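# Put four cartons flat in the blue container

## Task

Place every one of the four cartons inside the blue container so that each rests flat on the container's floor with the same face upward that it had at the beginning; each must stay there by itself without the robot supporting it, and at the end the suction must be released and the arm moved away from the cartons.

## Robot and tools

Robot: a single Kinova Gen3 arm with seven revolute joints (waist, shoulder, upper arm roll, elbow, forearm roll, wrist pitch, wrist roll) carrying a vacuum cup instead of fingers. There is only one arm, so every motion argument describes that one arm. The controlled point is the cup point: the middle of the cup's rim when nothing touches it. The cup opens along the cup point's +z axis. About 4 cm back from the rim the tool widens, with its body and wrist camera sticking out up to roughly 9 cm sideways, so leave room for that near walls and other cartons.

Frames. The scene frame has its origin on the table surface straight under the arm base; +z is up, and looking along +x, +y points left. Results report end_effector_position (metres) and end_effector_quat_wxyz in this frame; the printed position can be a bit off, more so at long reach, and the base may be slightly tilted. Motion commands, however, are offsets in the cup point's own axes, not in the scene frame.

The motion row. Both motion tools use a row of 7 numbers, each in [-1, 1], ordered dx, dy, dz, rx, ry, rz, suction. The first six are an offset of the cup point in its own axes; 1.0 equals 0.6 m for dx, dy, dz and 180 degrees for the rotation. rx, ry, rz form one rotation vector. The seventh is the suction switch: above 0.01 is on, 0.01 or below is off, and it keeps its last value.

execute_actions(actions): actions is a list of actions run one after another; each action is a list of up to 15 rows, one row per 1/30 s step; if fewer rows are given, the last row is repeated to fill 15 steps. Every row in an action is an offset from the cup point's measured pose at the start of that action (for the first action of a call, the last pose a result showed), not from the previous row. An empty list just returns the current state and images.

move(target, speed, blocking): target is one row as above, offset from the pose in the latest result that shows one. The cup point follows a straight path toward it, lasting 0.5 to 10 s (a longer path is cut off at 10 s before the target). speed is the path's top speed in m/s, 0.002 to 0.5, default 0.25; rotation is capped at twice that in rad/s. The suction value is applied at the start. The path does not avoid obstacles, and the real cup point lags and can overshoot the speed, especially with the elbow nearly straight. blocking=false returns after 0.5 s while the arm continues; until a result shows the move finished, execute_actions and move are rejected, so use wait or stop. The result adds a move: line with the ending (done means at rest near target; others include off_target, moving, held, fault), which limits acted (paced means the sent pose was clipped; held means a check blocked some steps, after which the arm may surge), and the distance from target.

wait(seconds): 0 to 10; lets the scene run with the last command held, returning early if a running move ends. stop(): brakes a running move; it needs braking distance, more when fast. zoom_image(camera, region): camera is cam_high, cam_low or cam_wrist; region is [x0, y0, x1, y1] in that image's pixels, origin top-left, at most 504 by 504. Images are 672x504 for cam_high and cam_low, 504x504 for cam_wrist. read_manual(section) only returns licence texts. finished_scene(scene) ends the current scene, given its number, and cannot be undone.

Control behaviour. Each step the commanded pose is clipped to within 70 mm and 16 degrees of the measured one, so large offsets need several actions; after an action the arm continues only up to that last clipped pose. Position wins over orientation if both cannot be met. The Hand target line shows where the controller is currently driving. A pose unreachable line means the clearance check altered or blocked the command. Joints share speed and acceleration limits and reach targets together; after big moves the arm may still be short when the result arrives.

Suction. Switch suction on and press the 36 mm rim squarely onto a smooth flat carton face so it contacts all round; edges, seams or holes under the rim leak. suction_measured near 0 means no seal; 0.83 or more means airtight; leaks give lower values. part_present turns 1 at 0.50 and back to 0 below 0.45. Under vacuum the cup shortens, so a held carton sits up to about 12 mm nearer the tool. To release, set the carton down on its support, switch suction off, then lift at least 15 mm. If the cup seals to the table, switch suction off to free it.

What to avoid. Never let a carton or anything else leave the table. Avoid drops, slips, slamming and hard presses: contact force grows with speed and with how far the target lies past the contact. If a joint's contact torque reaches its limit (47.5 N m for the first four joints, 29.9 N m for the three wrist joints) the arm halts for 10 seconds and the rest of the call is skipped. Holding loads heats motors; MOTOR HOT appears from 60 °C and at 75 °C an OVER-TEMPERATURE FAULT lets the arm sag. Loose objects may occasionally be nudged by outside pushes, so check placements before finishing.

Each tool is called after "Request:" as name(argument=value, ...), one argument or row to a line, values as JSON.

## Session

Request:
execute_actions(
  actions=[],
)

Scene clock: 0.00 s.
end_effector_position=(+0.4473, -0.0051, +0.2421) suction_measured=0.01 part_present=0 end_effector_quat_wxyz=(+0.002, +0.009, +1.000, -0.004)
Joint positions: [-0.056  0.433  0.     1.659 -0.001  1.054  3.083]
Joint velocities: [-0.     0.     0.001 -0.     0.    -0.    -0.   ]
Joint torques (N m, as the joint torque sensors report them, + toward a larger angle): no reading
Hand target: +0.447, -0.005, +0.242; +0.002, +0.009, +1.000, -0.004

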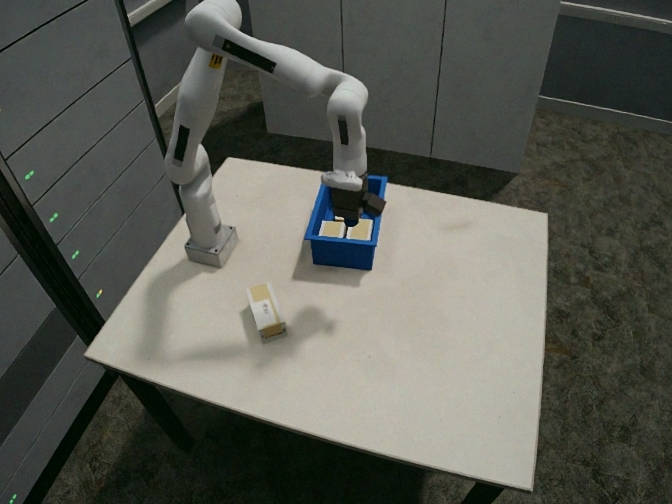

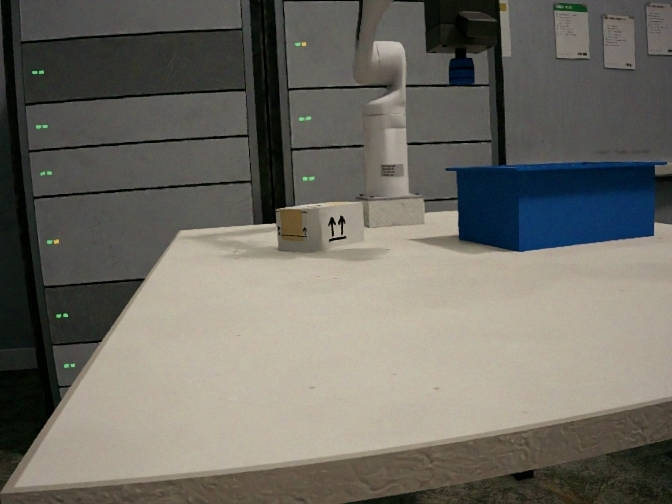

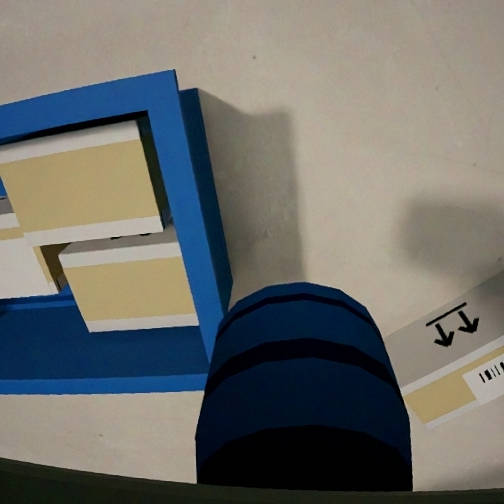

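Request:
zoom_image(
  camera="cam_high",
  region=[200, 150, 440, 360],
)

Request:
move(
  target=[0.05,0.33,-0.2,0,0,0,0],
)

Region (200, 150, 440, 360) of cam_high's 672x504 image, scaled by 2.100, with more detail than that image has; it fills the top 441 rows of this view, and the rest is white.

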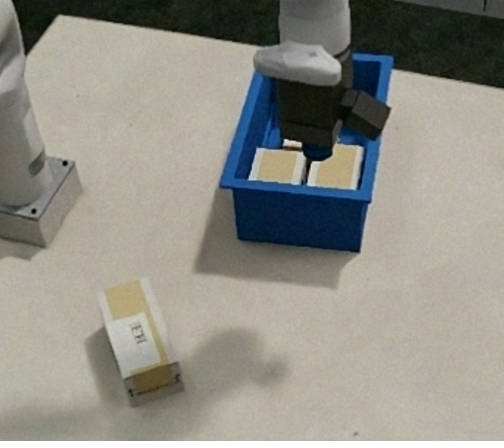

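Scene clock: 3.23 s.
end_effector_position=(+0.4198, +0.1936, +0.3603) suction_measured=0.01 part_present=0 end_effector_quat_wxyz=(+0.002, +0.009, +1.000, -0.004)
Joint positions: [-0.437  0.373 -0.087  1.345  0.031  1.428  2.617]
Joint velocities: [-0.006  0.005 -0.004 -0.006  0.002  0.004 -0.003]
Joint torques (N m, as the joint torque sensors report them, + toward a larger angle): [  0.4  -15.62  -0.16  -8.65   0.14  -0.04  -0.16]
Hand target: +0.420, +0.194, +0.360; +0.002, +0.009, +1.000, -0.004
Off the commanded pose: 0.001 m, 0 deg.
move: done

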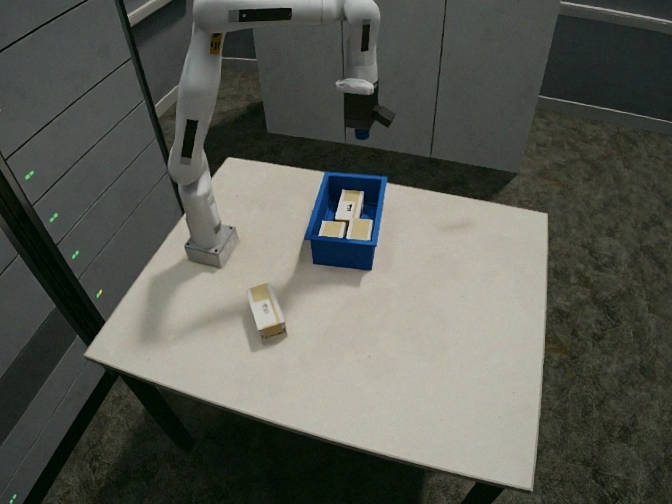

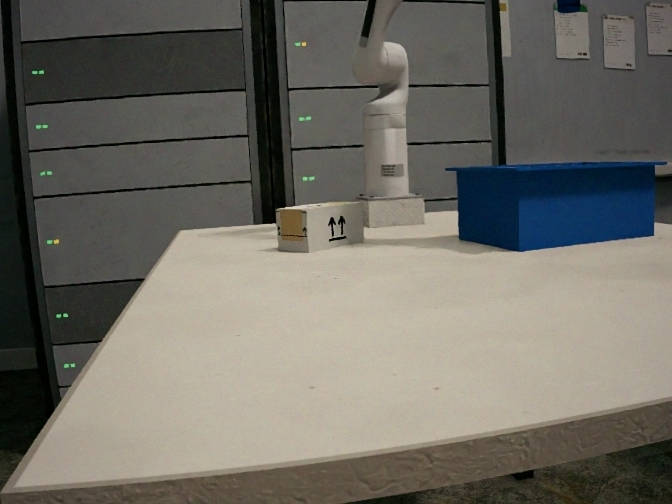

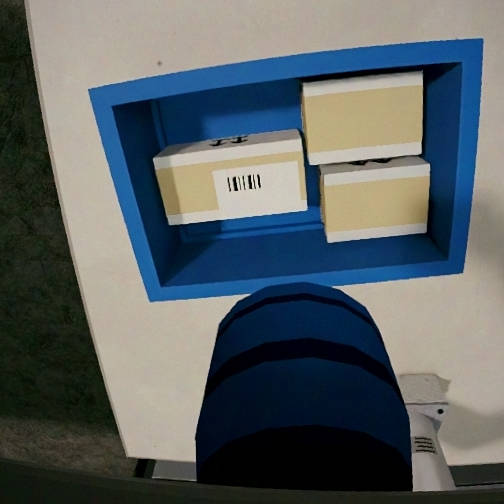

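Request:
move(
  target=[0.07,0.075,0.33,0,0,0.46,0],
  speed=0.4,
)

Scene clock: 18.37 s.
end_effector_position=(+0.3799, +0.2370, +0.1620) suction_measured=0.01 part_present=0 end_effector_quat_wxyz=(+0.005, +0.669, +0.744, -0.002)
Joint positions: [-0.742  0.547  0.169  1.777 -0.12   0.831  1.177]
Joint velocities: [-0.007  0.003 -0.     0.002  0.002 -0.003 -0.008]
Joint torques (N m, as the joint torque sensors report them, + toward a larger angle): [  0.57 -16.35   1.24  -6.24   0.19  -0.26  -0.34]
Hand target: +0.380, +0.237, +0.162; +0.005, +0.669, +0.744, -0.002
Off the commanded pose: 0.001 m, 0 deg.
move: done

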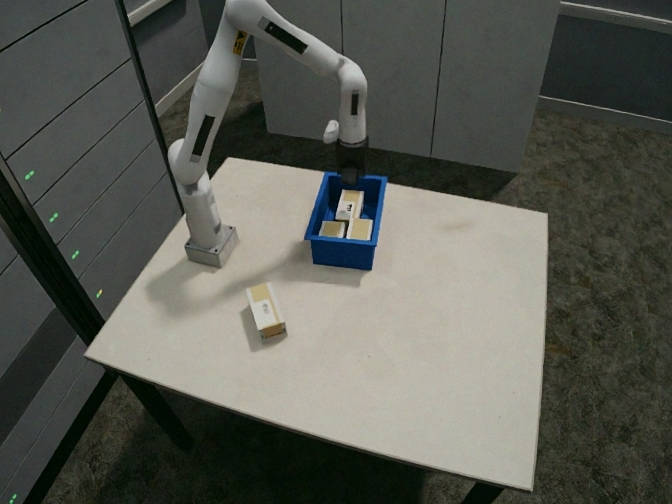

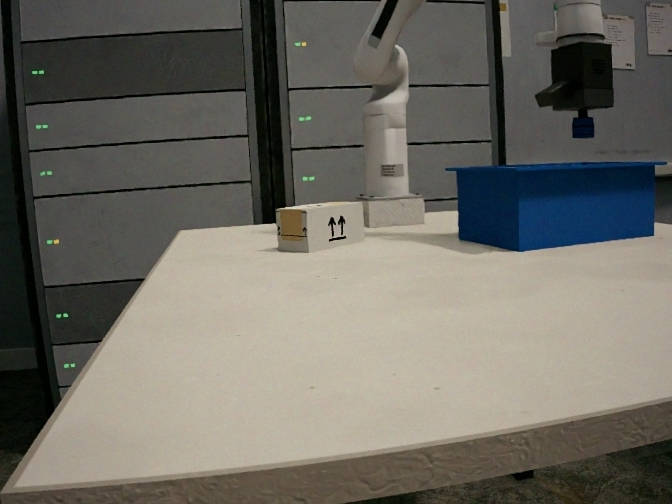

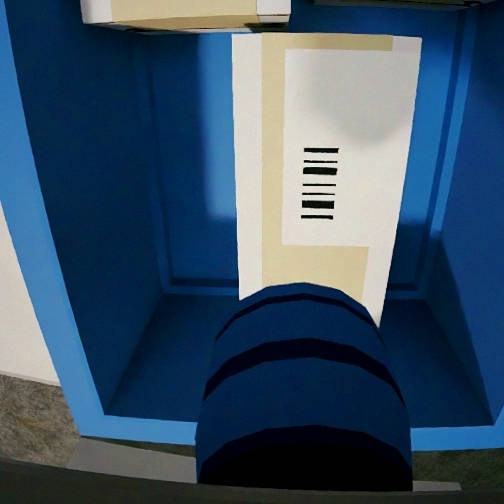

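Request:
move(
  target=[-0.01,-0.015,0.135,0,0,0,0],
  speed=0.15,
)

Request:
move(
  target=[0,0,0.025,0,0,0,1],
  speed=0.02,
)

Scene clock: 21.03 s.
end_effector_position=(+0.3722, +0.2294, +0.0813) suction_measured=0.01 part_present=0 end_effector_quat_wxyz=(+0.005, +0.669, +0.744, -0.002)
Joint positions: [-0.716  0.68   0.135  1.882 -0.153  0.593  1.209]
Joint velocities: [ 0.002  0.005 -0.002  0.001 -0.001 -0.002  0.001]
Joint torques (N m, as the joint torque sensors report them, + toward a larger angle): [  0.41 -17.41   1.03  -4.94   0.14   0.02  -0.26]
Hand target: +0.372, +0.229, +0.081; +0.005, +0.669, +0.744, -0.002
Off the commanded pose: 0.000 m, 0 deg.
move: done

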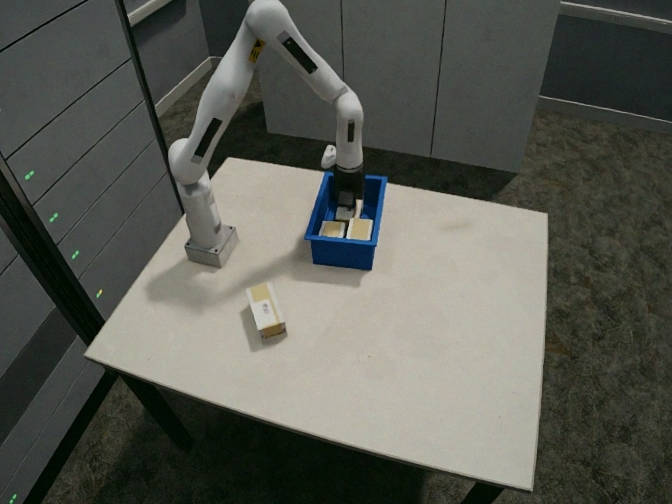

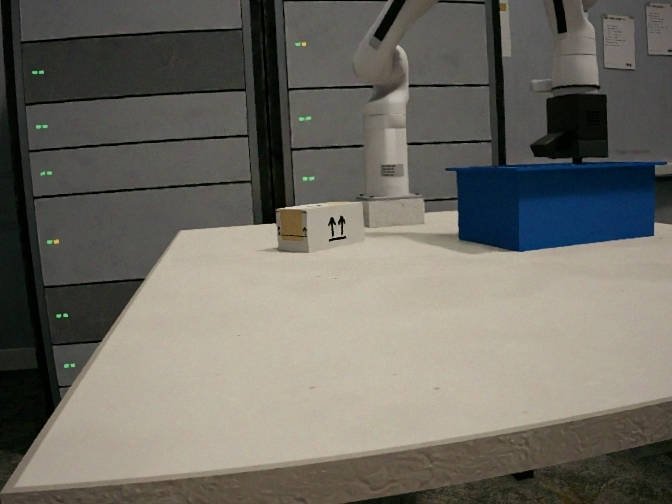

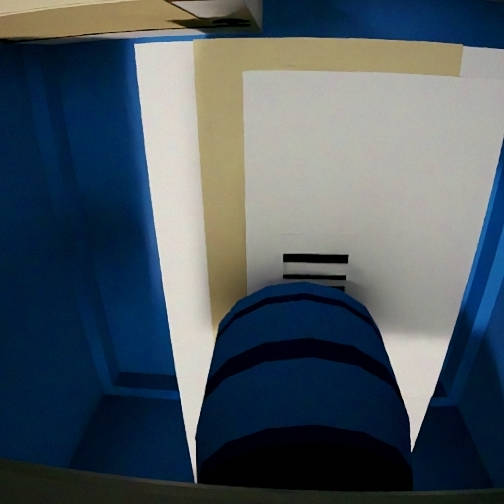

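Scene clock: 22.00 s.
end_effector_position=(+0.3723, +0.2293, +0.0665) suction_measured=0.88 part_present=1 end_effector_quat_wxyz=(+0.005, +0.669, +0.744, -0.002)
Joint positions: [-0.711  0.711  0.127  1.889 -0.159  0.555  1.214]
Joint velocities: [ 0.001  0.004 -0.001  0.    -0.    -0.004  0.001]
Joint torques (N m, as the joint torque sensors report them, + toward a larger angle): [  0.17 -17.62   1.28  -5.09   0.19   0.02   0.01]
Hand target: +0.372, +0.229, +0.066; +0.005, +0.669, +0.744, -0.002
Off the commanded pose: 0.000 m, 0 deg.
move: done

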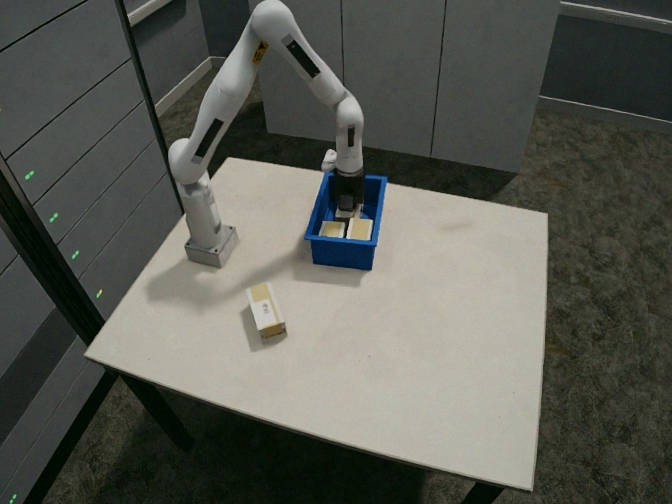

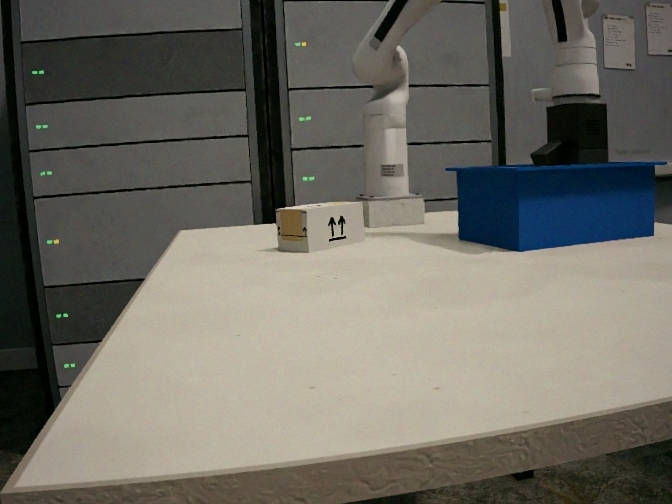

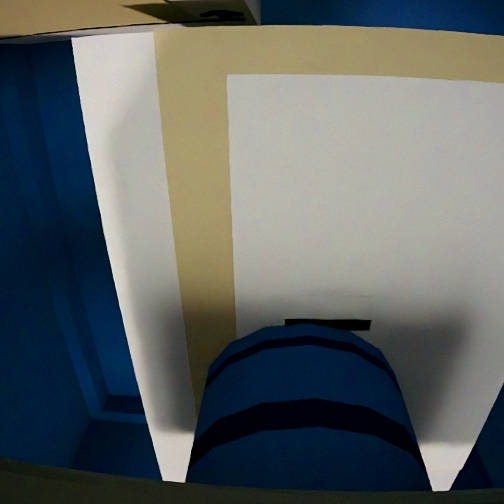

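Request:
move(
  target=[0,-0.057,-0.006,0,0,0,1],
  speed=0.05,
)

Scene clock: 23.57 s.
end_effector_position=(+0.3384, +0.2254, +0.0698) suction_measured=0.90 part_present=1 end_effector_quat_wxyz=(+0.005, +0.669, +0.744, -0.002)
Joint positions: [-0.753  0.664  0.127  1.992 -0.165  0.498  1.185]
Joint velocities: [-0.003 -0.004  0.002  0.003  0.001 -0.002 -0.001]
Joint torques (N m, as the joint torque sensors report them, + toward a larger angle): [  0.54 -16.89   1.08  -4.64   0.12  -0.08  -0.01]
Hand target: +0.338, +0.226, +0.070; +0.005, +0.669, +0.744, -0.002
Off the commanded pose: 0.000 m, 0 deg.
move: done

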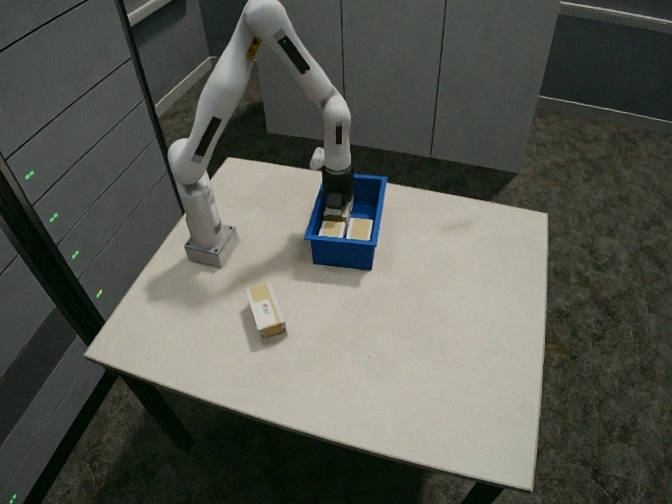

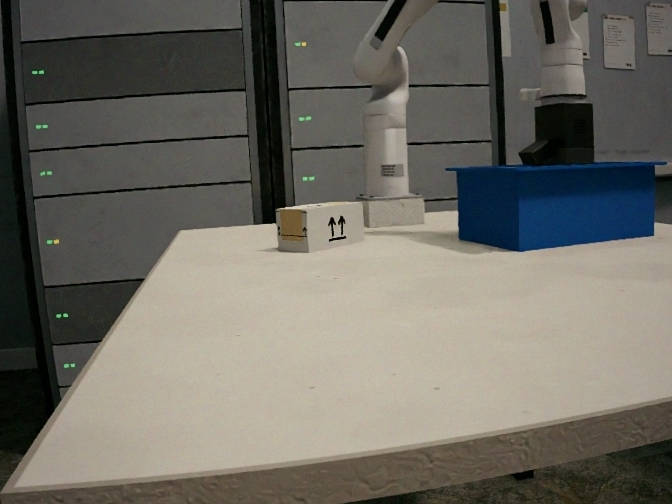

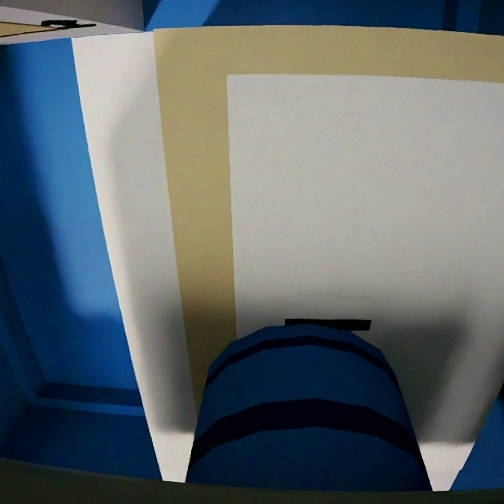

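Request:
move(
  target=[0,0,0.015,0,0,0,1],
  speed=0.02,
)

Request:
execute_actions(
  actions=[
    [[0,0,0,0,0,0,0]],
  ],
)

Request:
move(
  target=[0,0.06,-0.25,0,0,0,0],
)

Scene clock: 25.00 s.
end_effector_position=(+0.3385, +0.2254, +0.0610) suction_measured=0.90 part_present=1 end_effector_quat_wxyz=(+0.005, +0.669, +0.744, -0.002)
Joint positions: [-0.749  0.684  0.121  1.995 -0.169  0.474  1.188]
Joint velocities: [ 0.001  0.004  0.     0.001 -0.    -0.004  0.001]
Joint torques (N m, as the joint torque sensors report them, + toward a larger angle): [  0.2  -16.35   1.03  -4.3   -0.03  -0.24  -0.25]
Hand target: +0.338, +0.225, +0.061; +0.005, +0.669, +0.743, -0.002
Off the commanded pose: 0.000 m, 0 deg.
move: done

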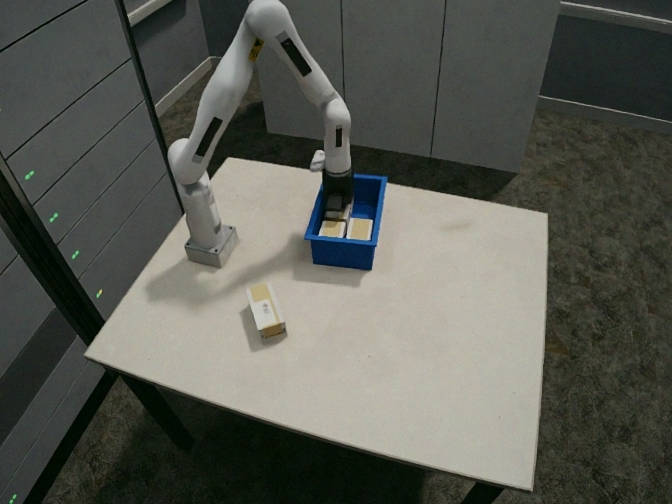

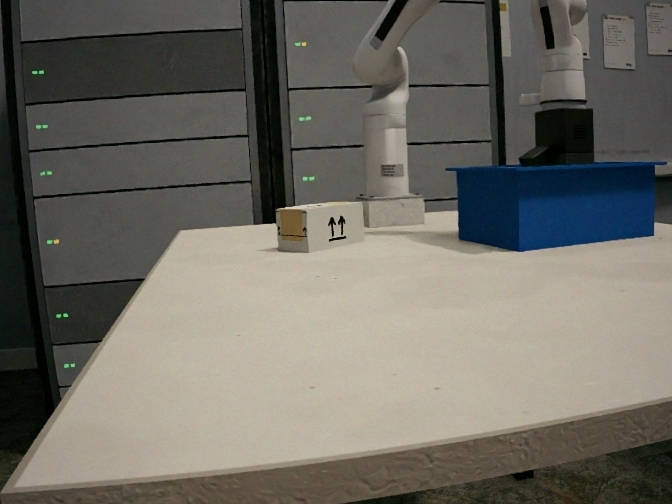

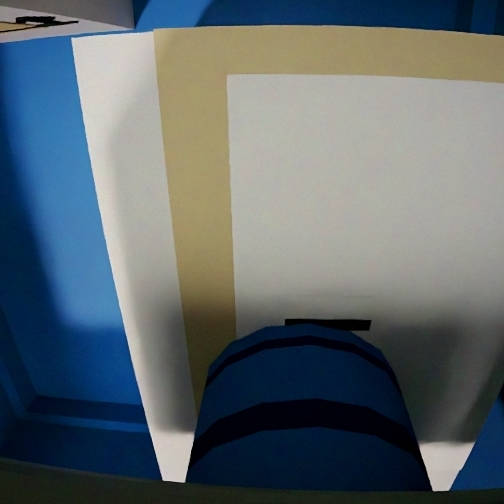

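Scene clock: 25.50 s.
end_effector_position=(+0.3394, +0.2256, +0.0630) suction_measured=0.01 part_present=0 end_effector_quat_wxyz=(+0.005, +0.669, +0.743, -0.000)
Joint positions: [-0.748  0.679  0.122  1.995 -0.169  0.476  1.188]
Joint velocities: [-0.     0.     0.     0.     0.001 -0.    -0.   ]
Joint torques (N m, as the joint torque sensors report them, + toward a larger angle): [  0.17 -12.41   0.37  -4.3    0.    -0.86  -0.17]
Hand target: +0.338, +0.225, +0.061; +0.005, +0.669, +0.744, -0.002
Off the commanded pose: 0.002 m, 0 deg.

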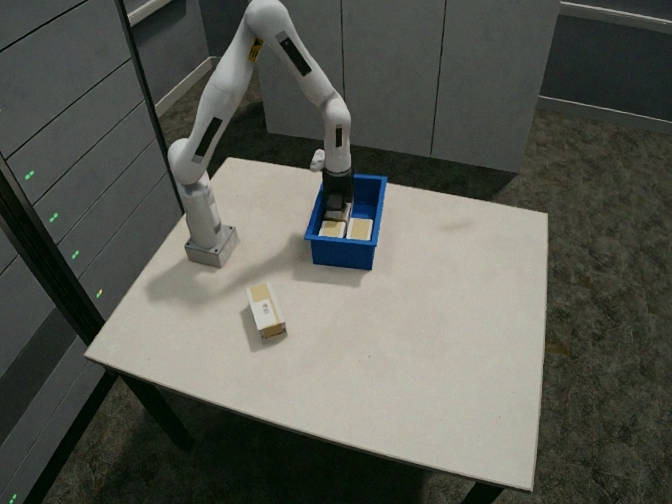

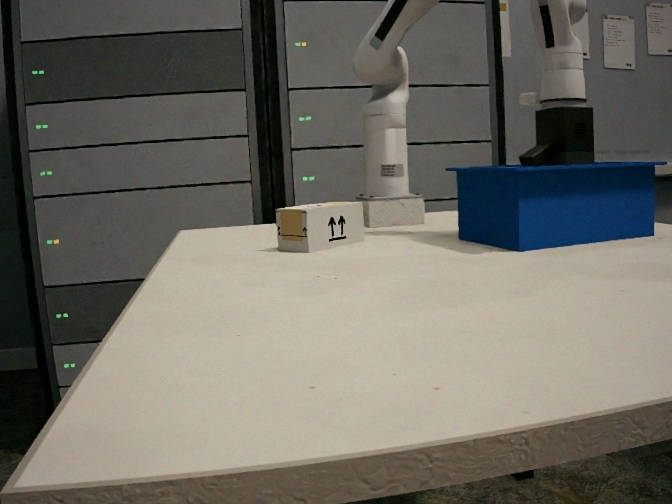

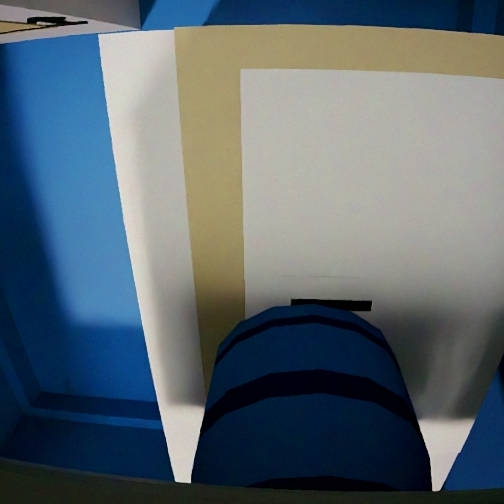

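Scene clock: 26.67 s.
end_effector_position=(+0.3737, +0.2306, +0.2130) suction_measured=0.01 part_present=0 end_effector_quat_wxyz=(+0.005, +0.669, +0.743, -0.000)
Joint positions: [-0.755  0.451  0.19   1.743 -0.102  0.957  1.168]
Joint velocities: [ 0.    -0.002  0.    -0.003 -0.001  0.003  0.   ]
Joint torques (N m, as the joint torque sensors report them, + toward a larger angle): [  0.39 -15.2    0.99  -7.11   0.09   0.06  -0.12]
Hand target: +0.374, +0.231, +0.213; +0.005, +0.669, +0.743, -0.000
Off the commanded pose: 0.000 m, 0 deg.
move: done

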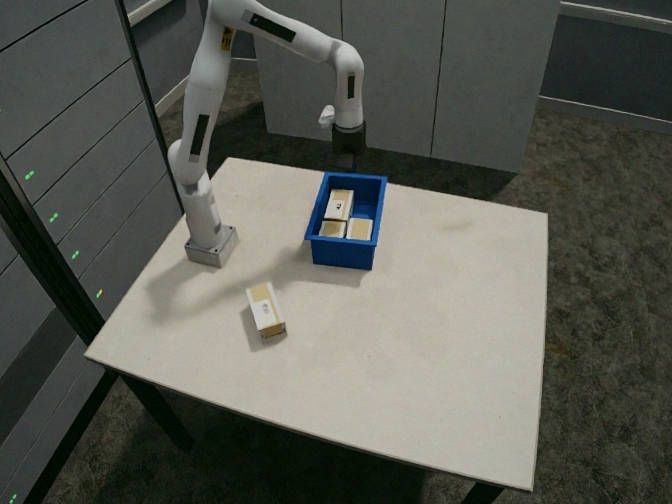

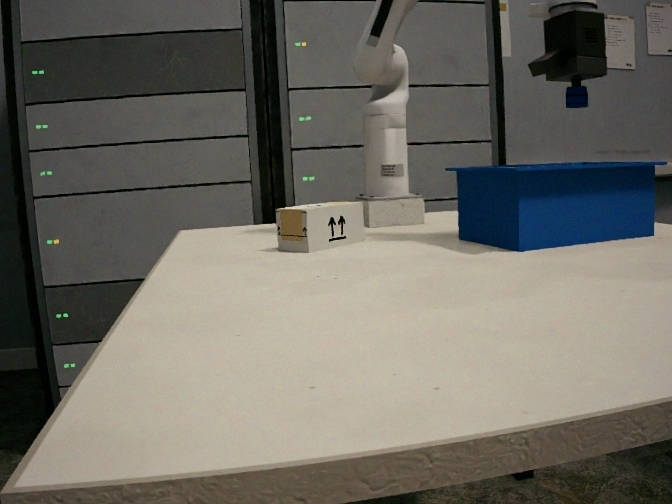

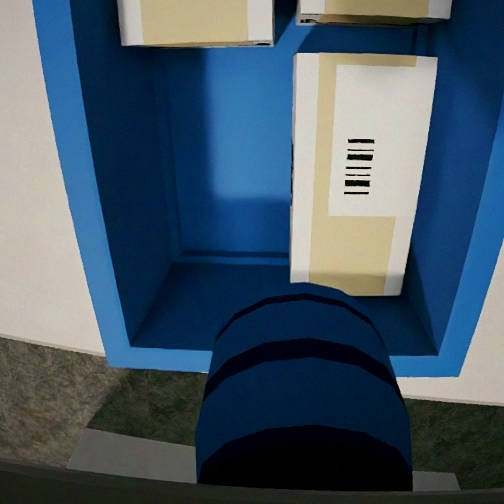

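Request:
move(
  target=[-0.699,-0.265,0.03,0,0,-0.156,0],
  speed=0.4,
)

Scene clock: 31.20 s.
end_effector_position=(+0.2619, -0.2020, +0.1964) suction_measured=0.01 part_present=0 end_effector_quat_wxyz=(+0.004, +0.468, +0.884, +0.001)
Joint positions: [ 0.254  0.287  0.394  2.11  -0.162  0.774  2.932]
Joint velocities: [ 0.007  0.005  0.002 -0.001 -0.004  0.002  0.005]
Joint torques (N m, as the joint torque sensors report them, + toward a larger angle): [  0.29 -10.52   1.13  -6.15   0.14   0.01   0.  ]
Hand target: +0.262, -0.202, +0.196; +0.004, +0.469, +0.883, +0.001
Off the commanded pose: 0.003 m, 0 deg.
move: done; limits=paced

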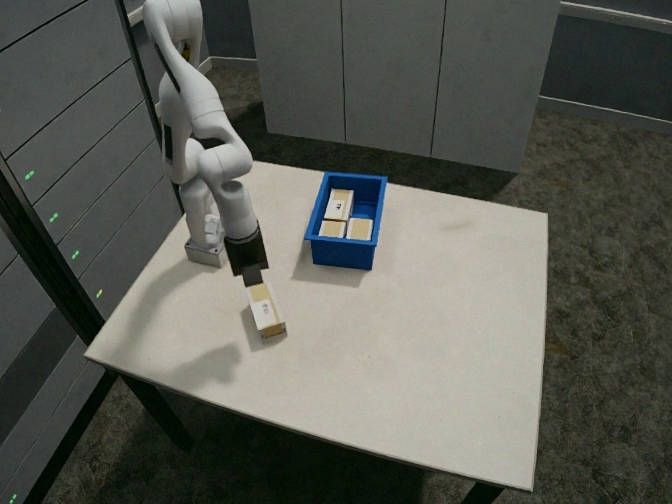

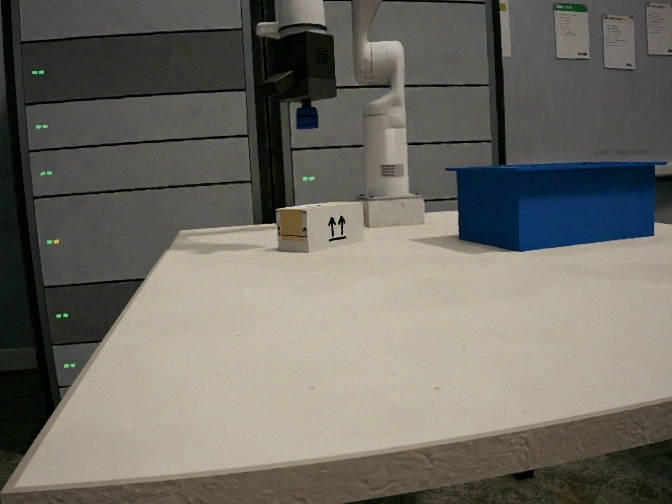

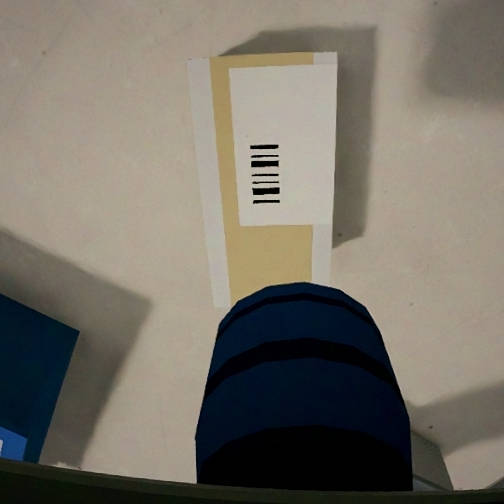

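Request:
move(
  target=[0,-0.005,0.2,0,0,-0.01,0],
  speed=0.2,
)

Request:
move(
  target=[0,0,0.027,0,0,0,1],
  speed=0.02,
)

Request:
move(
  target=[0,0,-0.27,0,0,0,1],
  speed=0.2,
)

Scene clock: 34.17 s.
end_effector_position=(+0.2607, -0.2042, +0.0768) suction_measured=0.01 part_present=0 end_effector_quat_wxyz=(+0.005, +0.454, +0.891, +0.000)
Joint positions: [ 0.411  0.576  0.225  2.239 -0.364  0.361  3.157]
Joint velocities: [ 0.006  0.005 -0.001  0.    -0.002 -0.002  0.003]
Joint torques (N m, as the joint torque sensors report them, + toward a larger angle): [  0.16 -12.73   1.27  -3.16   0.33  -0.29  -0.06]
Hand target: +0.260, -0.204, +0.077; +0.004, +0.454, +0.891, +0.000
Off the commanded pose: 0.000 m, 0 deg.
move: done

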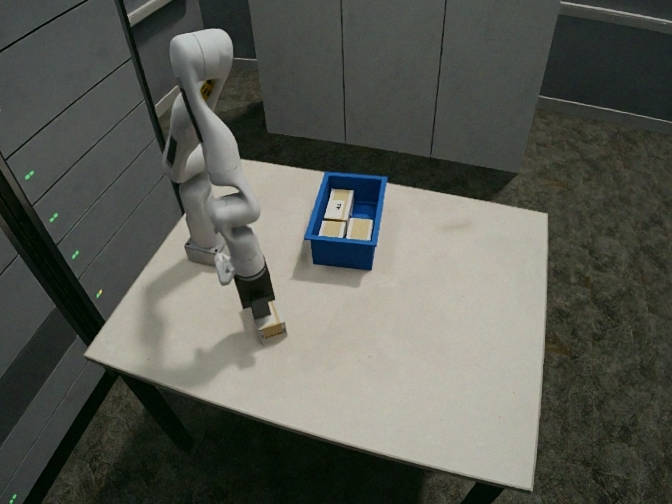

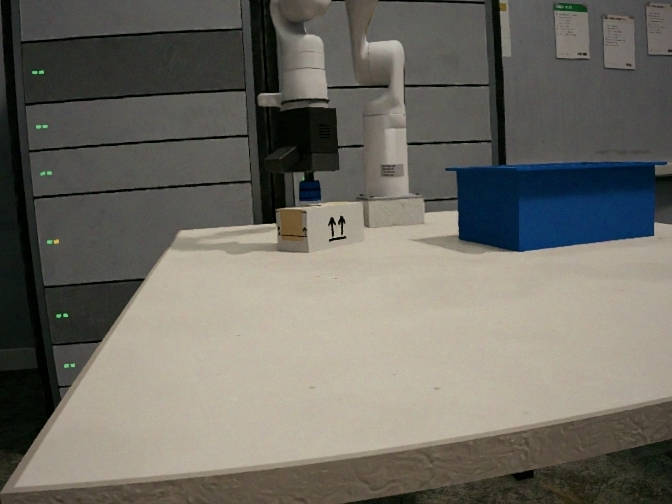

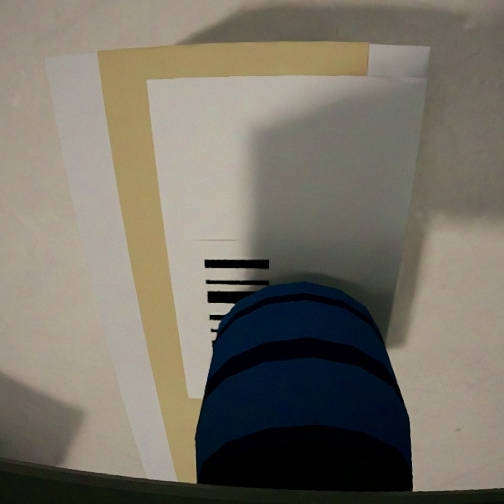

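Scene clock: 35.20 s.
end_effector_position=(+0.2610, -0.2043, +0.0608) suction_measured=0.90 part_present=1 end_effector_quat_wxyz=(+0.005, +0.454, +0.891, +0.000)
Joint positions: [ 0.438  0.62   0.189  2.246 -0.384  0.307  3.175]
Joint velocities: [ 0.004  0.007 -0.004  0.    -0.002 -0.006  0.002]
Joint torques (N m, as the joint torque sensors report them, + toward a larger angle): [  0.17 -14.39   1.34  -3.21   0.19  -0.41  -0.01]
Hand target: +0.261, -0.204, +0.061; +0.005, +0.454, +0.891, +0.000
Off the commanded pose: 0.000 m, 0 deg.
move: done

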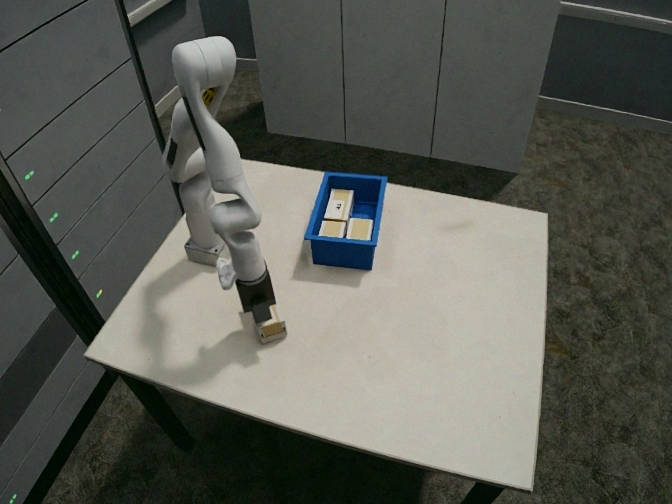

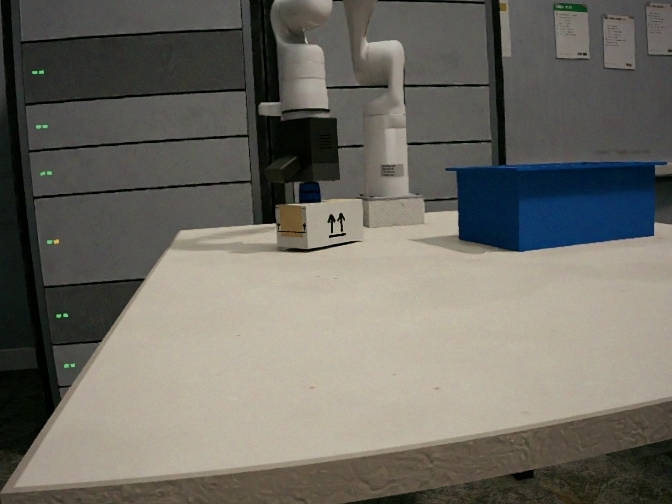

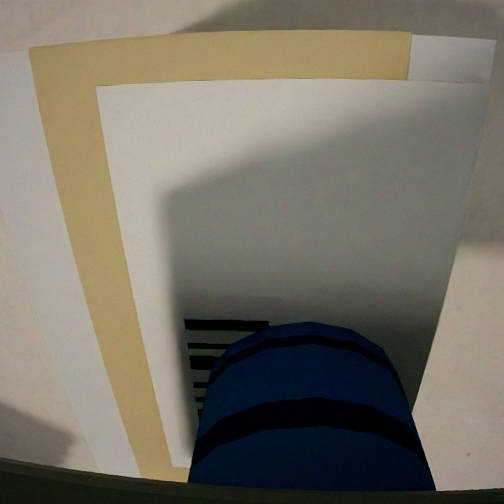

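Scene clock: 36.57 s.
end_effector_position=(+0.2594, -0.2035, +0.2224) suction_measured=0.90 part_present=1 end_effector_quat_wxyz=(+0.005, +0.454, +0.891, +0.000)
Joint positions: [ 0.251  0.233  0.396  2.069 -0.123  0.863  2.933]
Joint velocities: [-0.001 -0.003 -0.002 -0.002  0.001  0.002 -0.002]
Joint torques (N m, as the joint torque sensors report them, + toward a larger angle): [  0.33 -10.92   0.72  -7.3    0.11  -0.08  -0.12]
Hand target: +0.259, -0.203, +0.223; +0.005, +0.454, +0.891, +0.000
Off the commanded pose: 0.000 m, 0 deg.
move: done

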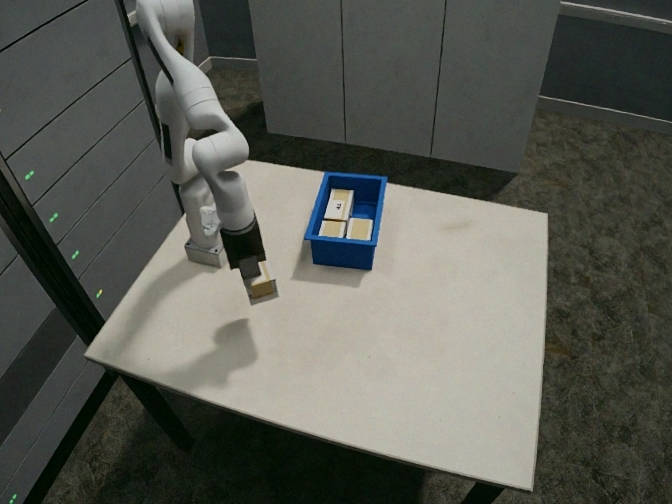

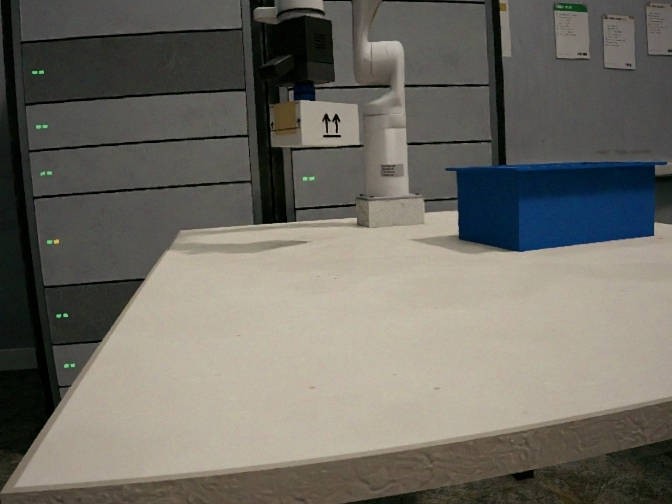

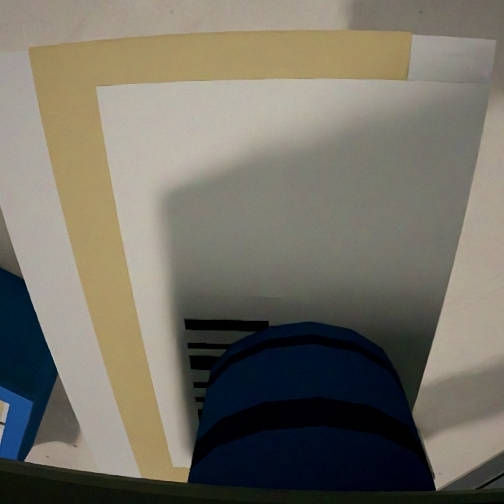

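Request:
move(
  target=[0.456,0.61,0.04,0,0,0.1664,1],
  speed=0.3,
)

Scene clock: 39.73 s.
end_effector_position=(+0.3932, +0.2317, +0.1976) suction_measured=0.90 part_present=1 end_effector_quat_wxyz=(+0.005, +0.669, +0.743, +0.001)
Joint positions: [-0.71   0.505  0.164  1.707 -0.099  0.936  1.183]
Joint velocities: [-0.007  0.013 -0.002 -0.007  0.002  0.005 -0.005]
Joint torques (N m, as the joint torque sensors report them, + toward a larger angle): [  0.47 -17.56   0.95  -8.08   0.43  -0.21  -0.23]
Hand target: +0.393, +0.232, +0.197; +0.005, +0.669, +0.743, -0.000
Off the commanded pose: 0.002 m, 0 deg.
move: done

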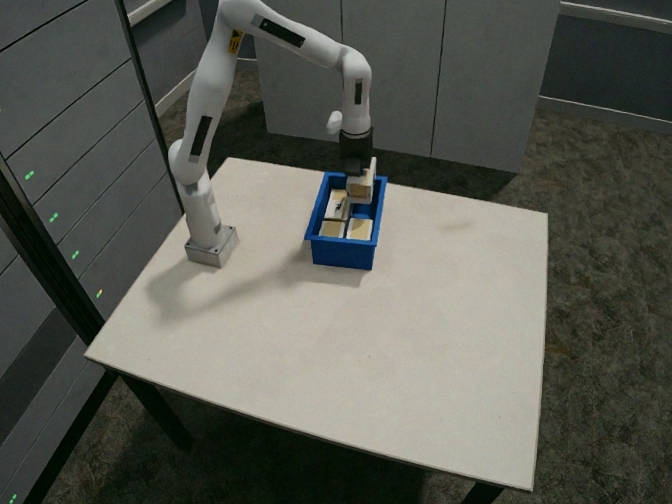

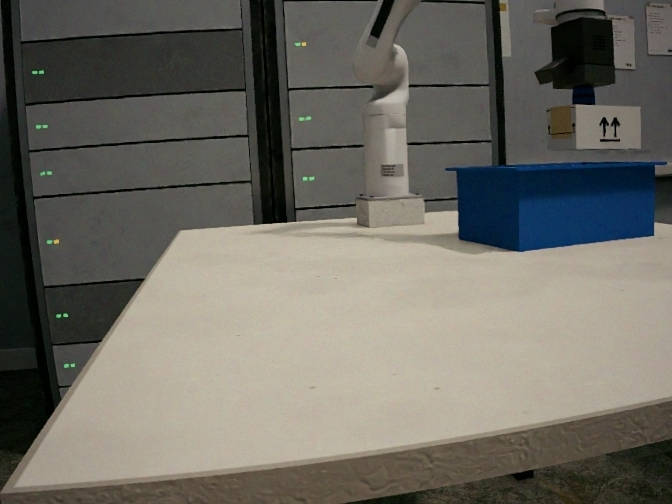

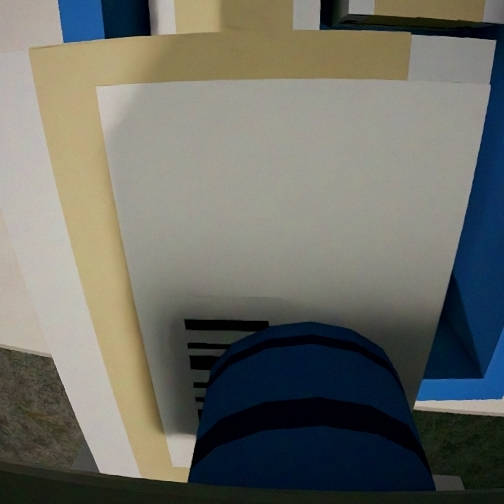

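Request:
move(
  target=[0,0.002,0.105,0,0,0,1],
  speed=0.06,
)

Scene clock: 42.07 s.
end_effector_position=(+0.3951, +0.2314, +0.1348) suction_measured=0.90 part_present=1 end_effector_quat_wxyz=(+0.005, +0.669, +0.743, +0.001)
Joint positions: [-0.695  0.607  0.145  1.776 -0.12   0.766  1.202]
Joint velocities: [ 0.001  0.004  0.     0.001 -0.    -0.003  0.   ]
Joint torques (N m, as the joint torque sensors report them, + toward a larger angle): [  0.46 -18.6    1.61  -7.     0.11  -0.01  -0.06]
Hand target: +0.395, +0.231, +0.135; +0.005, +0.669, +0.743, +0.000
Off the commanded pose: 0.000 m, 0 deg.
move: done

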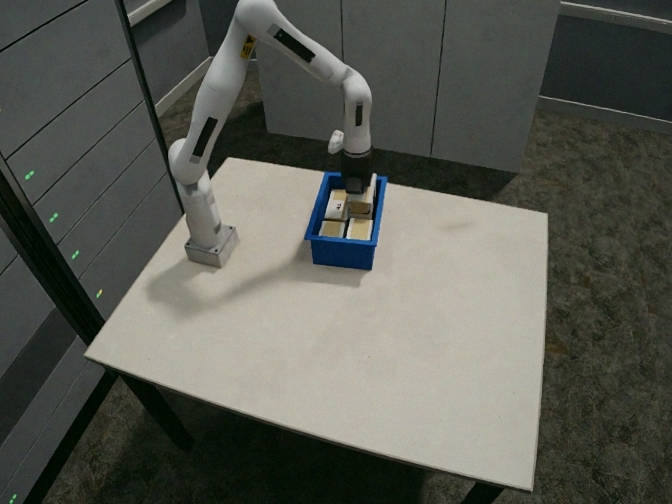

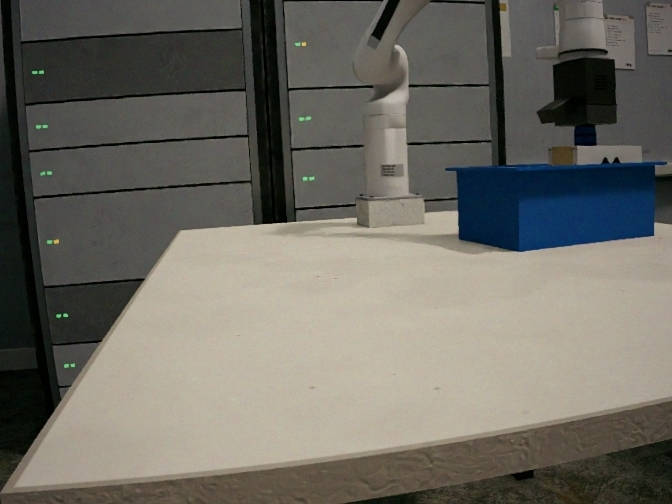

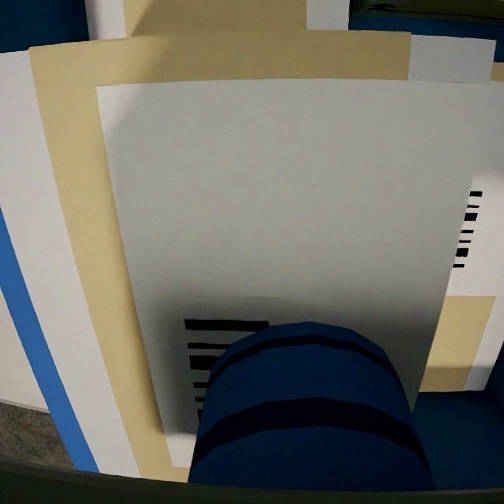

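Request:
move(
  target=[0,-0.001,0.126,0,0,0,1],
  speed=0.04,
)

Scene clock: 44.83 s.
end_effector_position=(+0.3959, +0.2311, +0.0668) suction_measured=0.90 part_present=1 end_effector_quat_wxyz=(+0.006, +0.669, +0.743, +0.004)
Joint positions: [-0.674  0.733  0.116  1.826 -0.144  0.583  1.222]
Joint velocities: [ 0.003 -0.002 -0.001  0.005 -0.001 -0.007  0.001]
Joint torques (N m, as the joint torque sensors report them, + toward a larger angle): [ 0.4  -6.99  0.18 -6.71  0.   -4.09 -0.13]
Hand target: +0.395, +0.231, +0.059; +0.006, +0.669, +0.743, +0.001
Off the commanded pose: 0.008 m, 0 deg.
move: off_target

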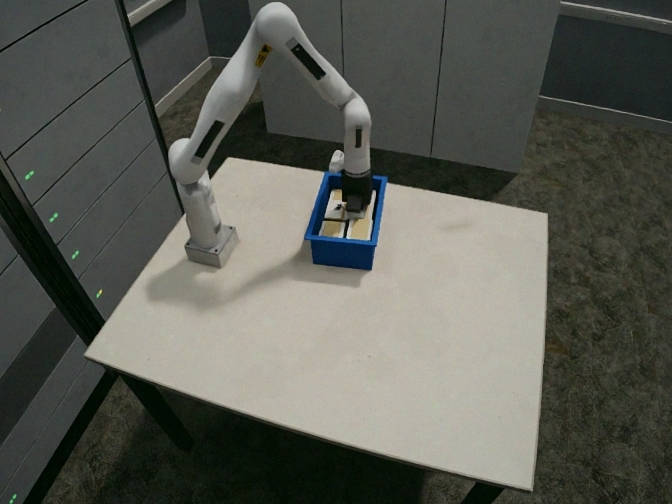

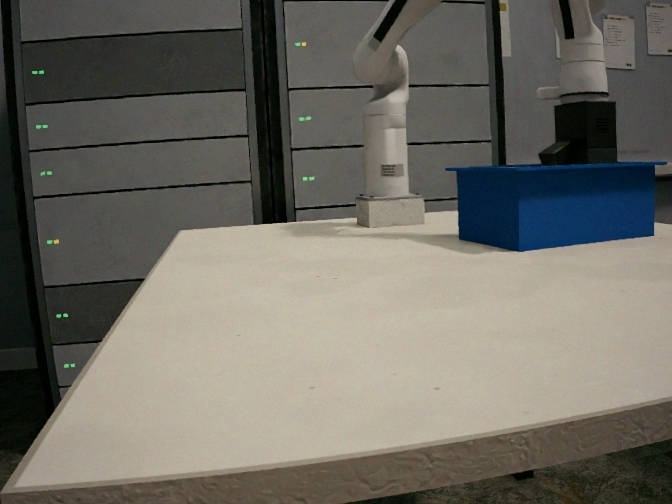

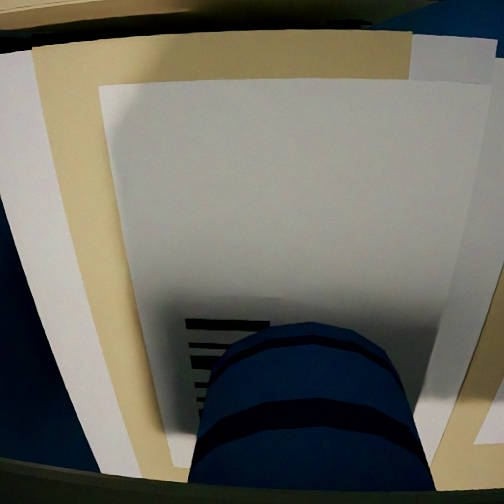

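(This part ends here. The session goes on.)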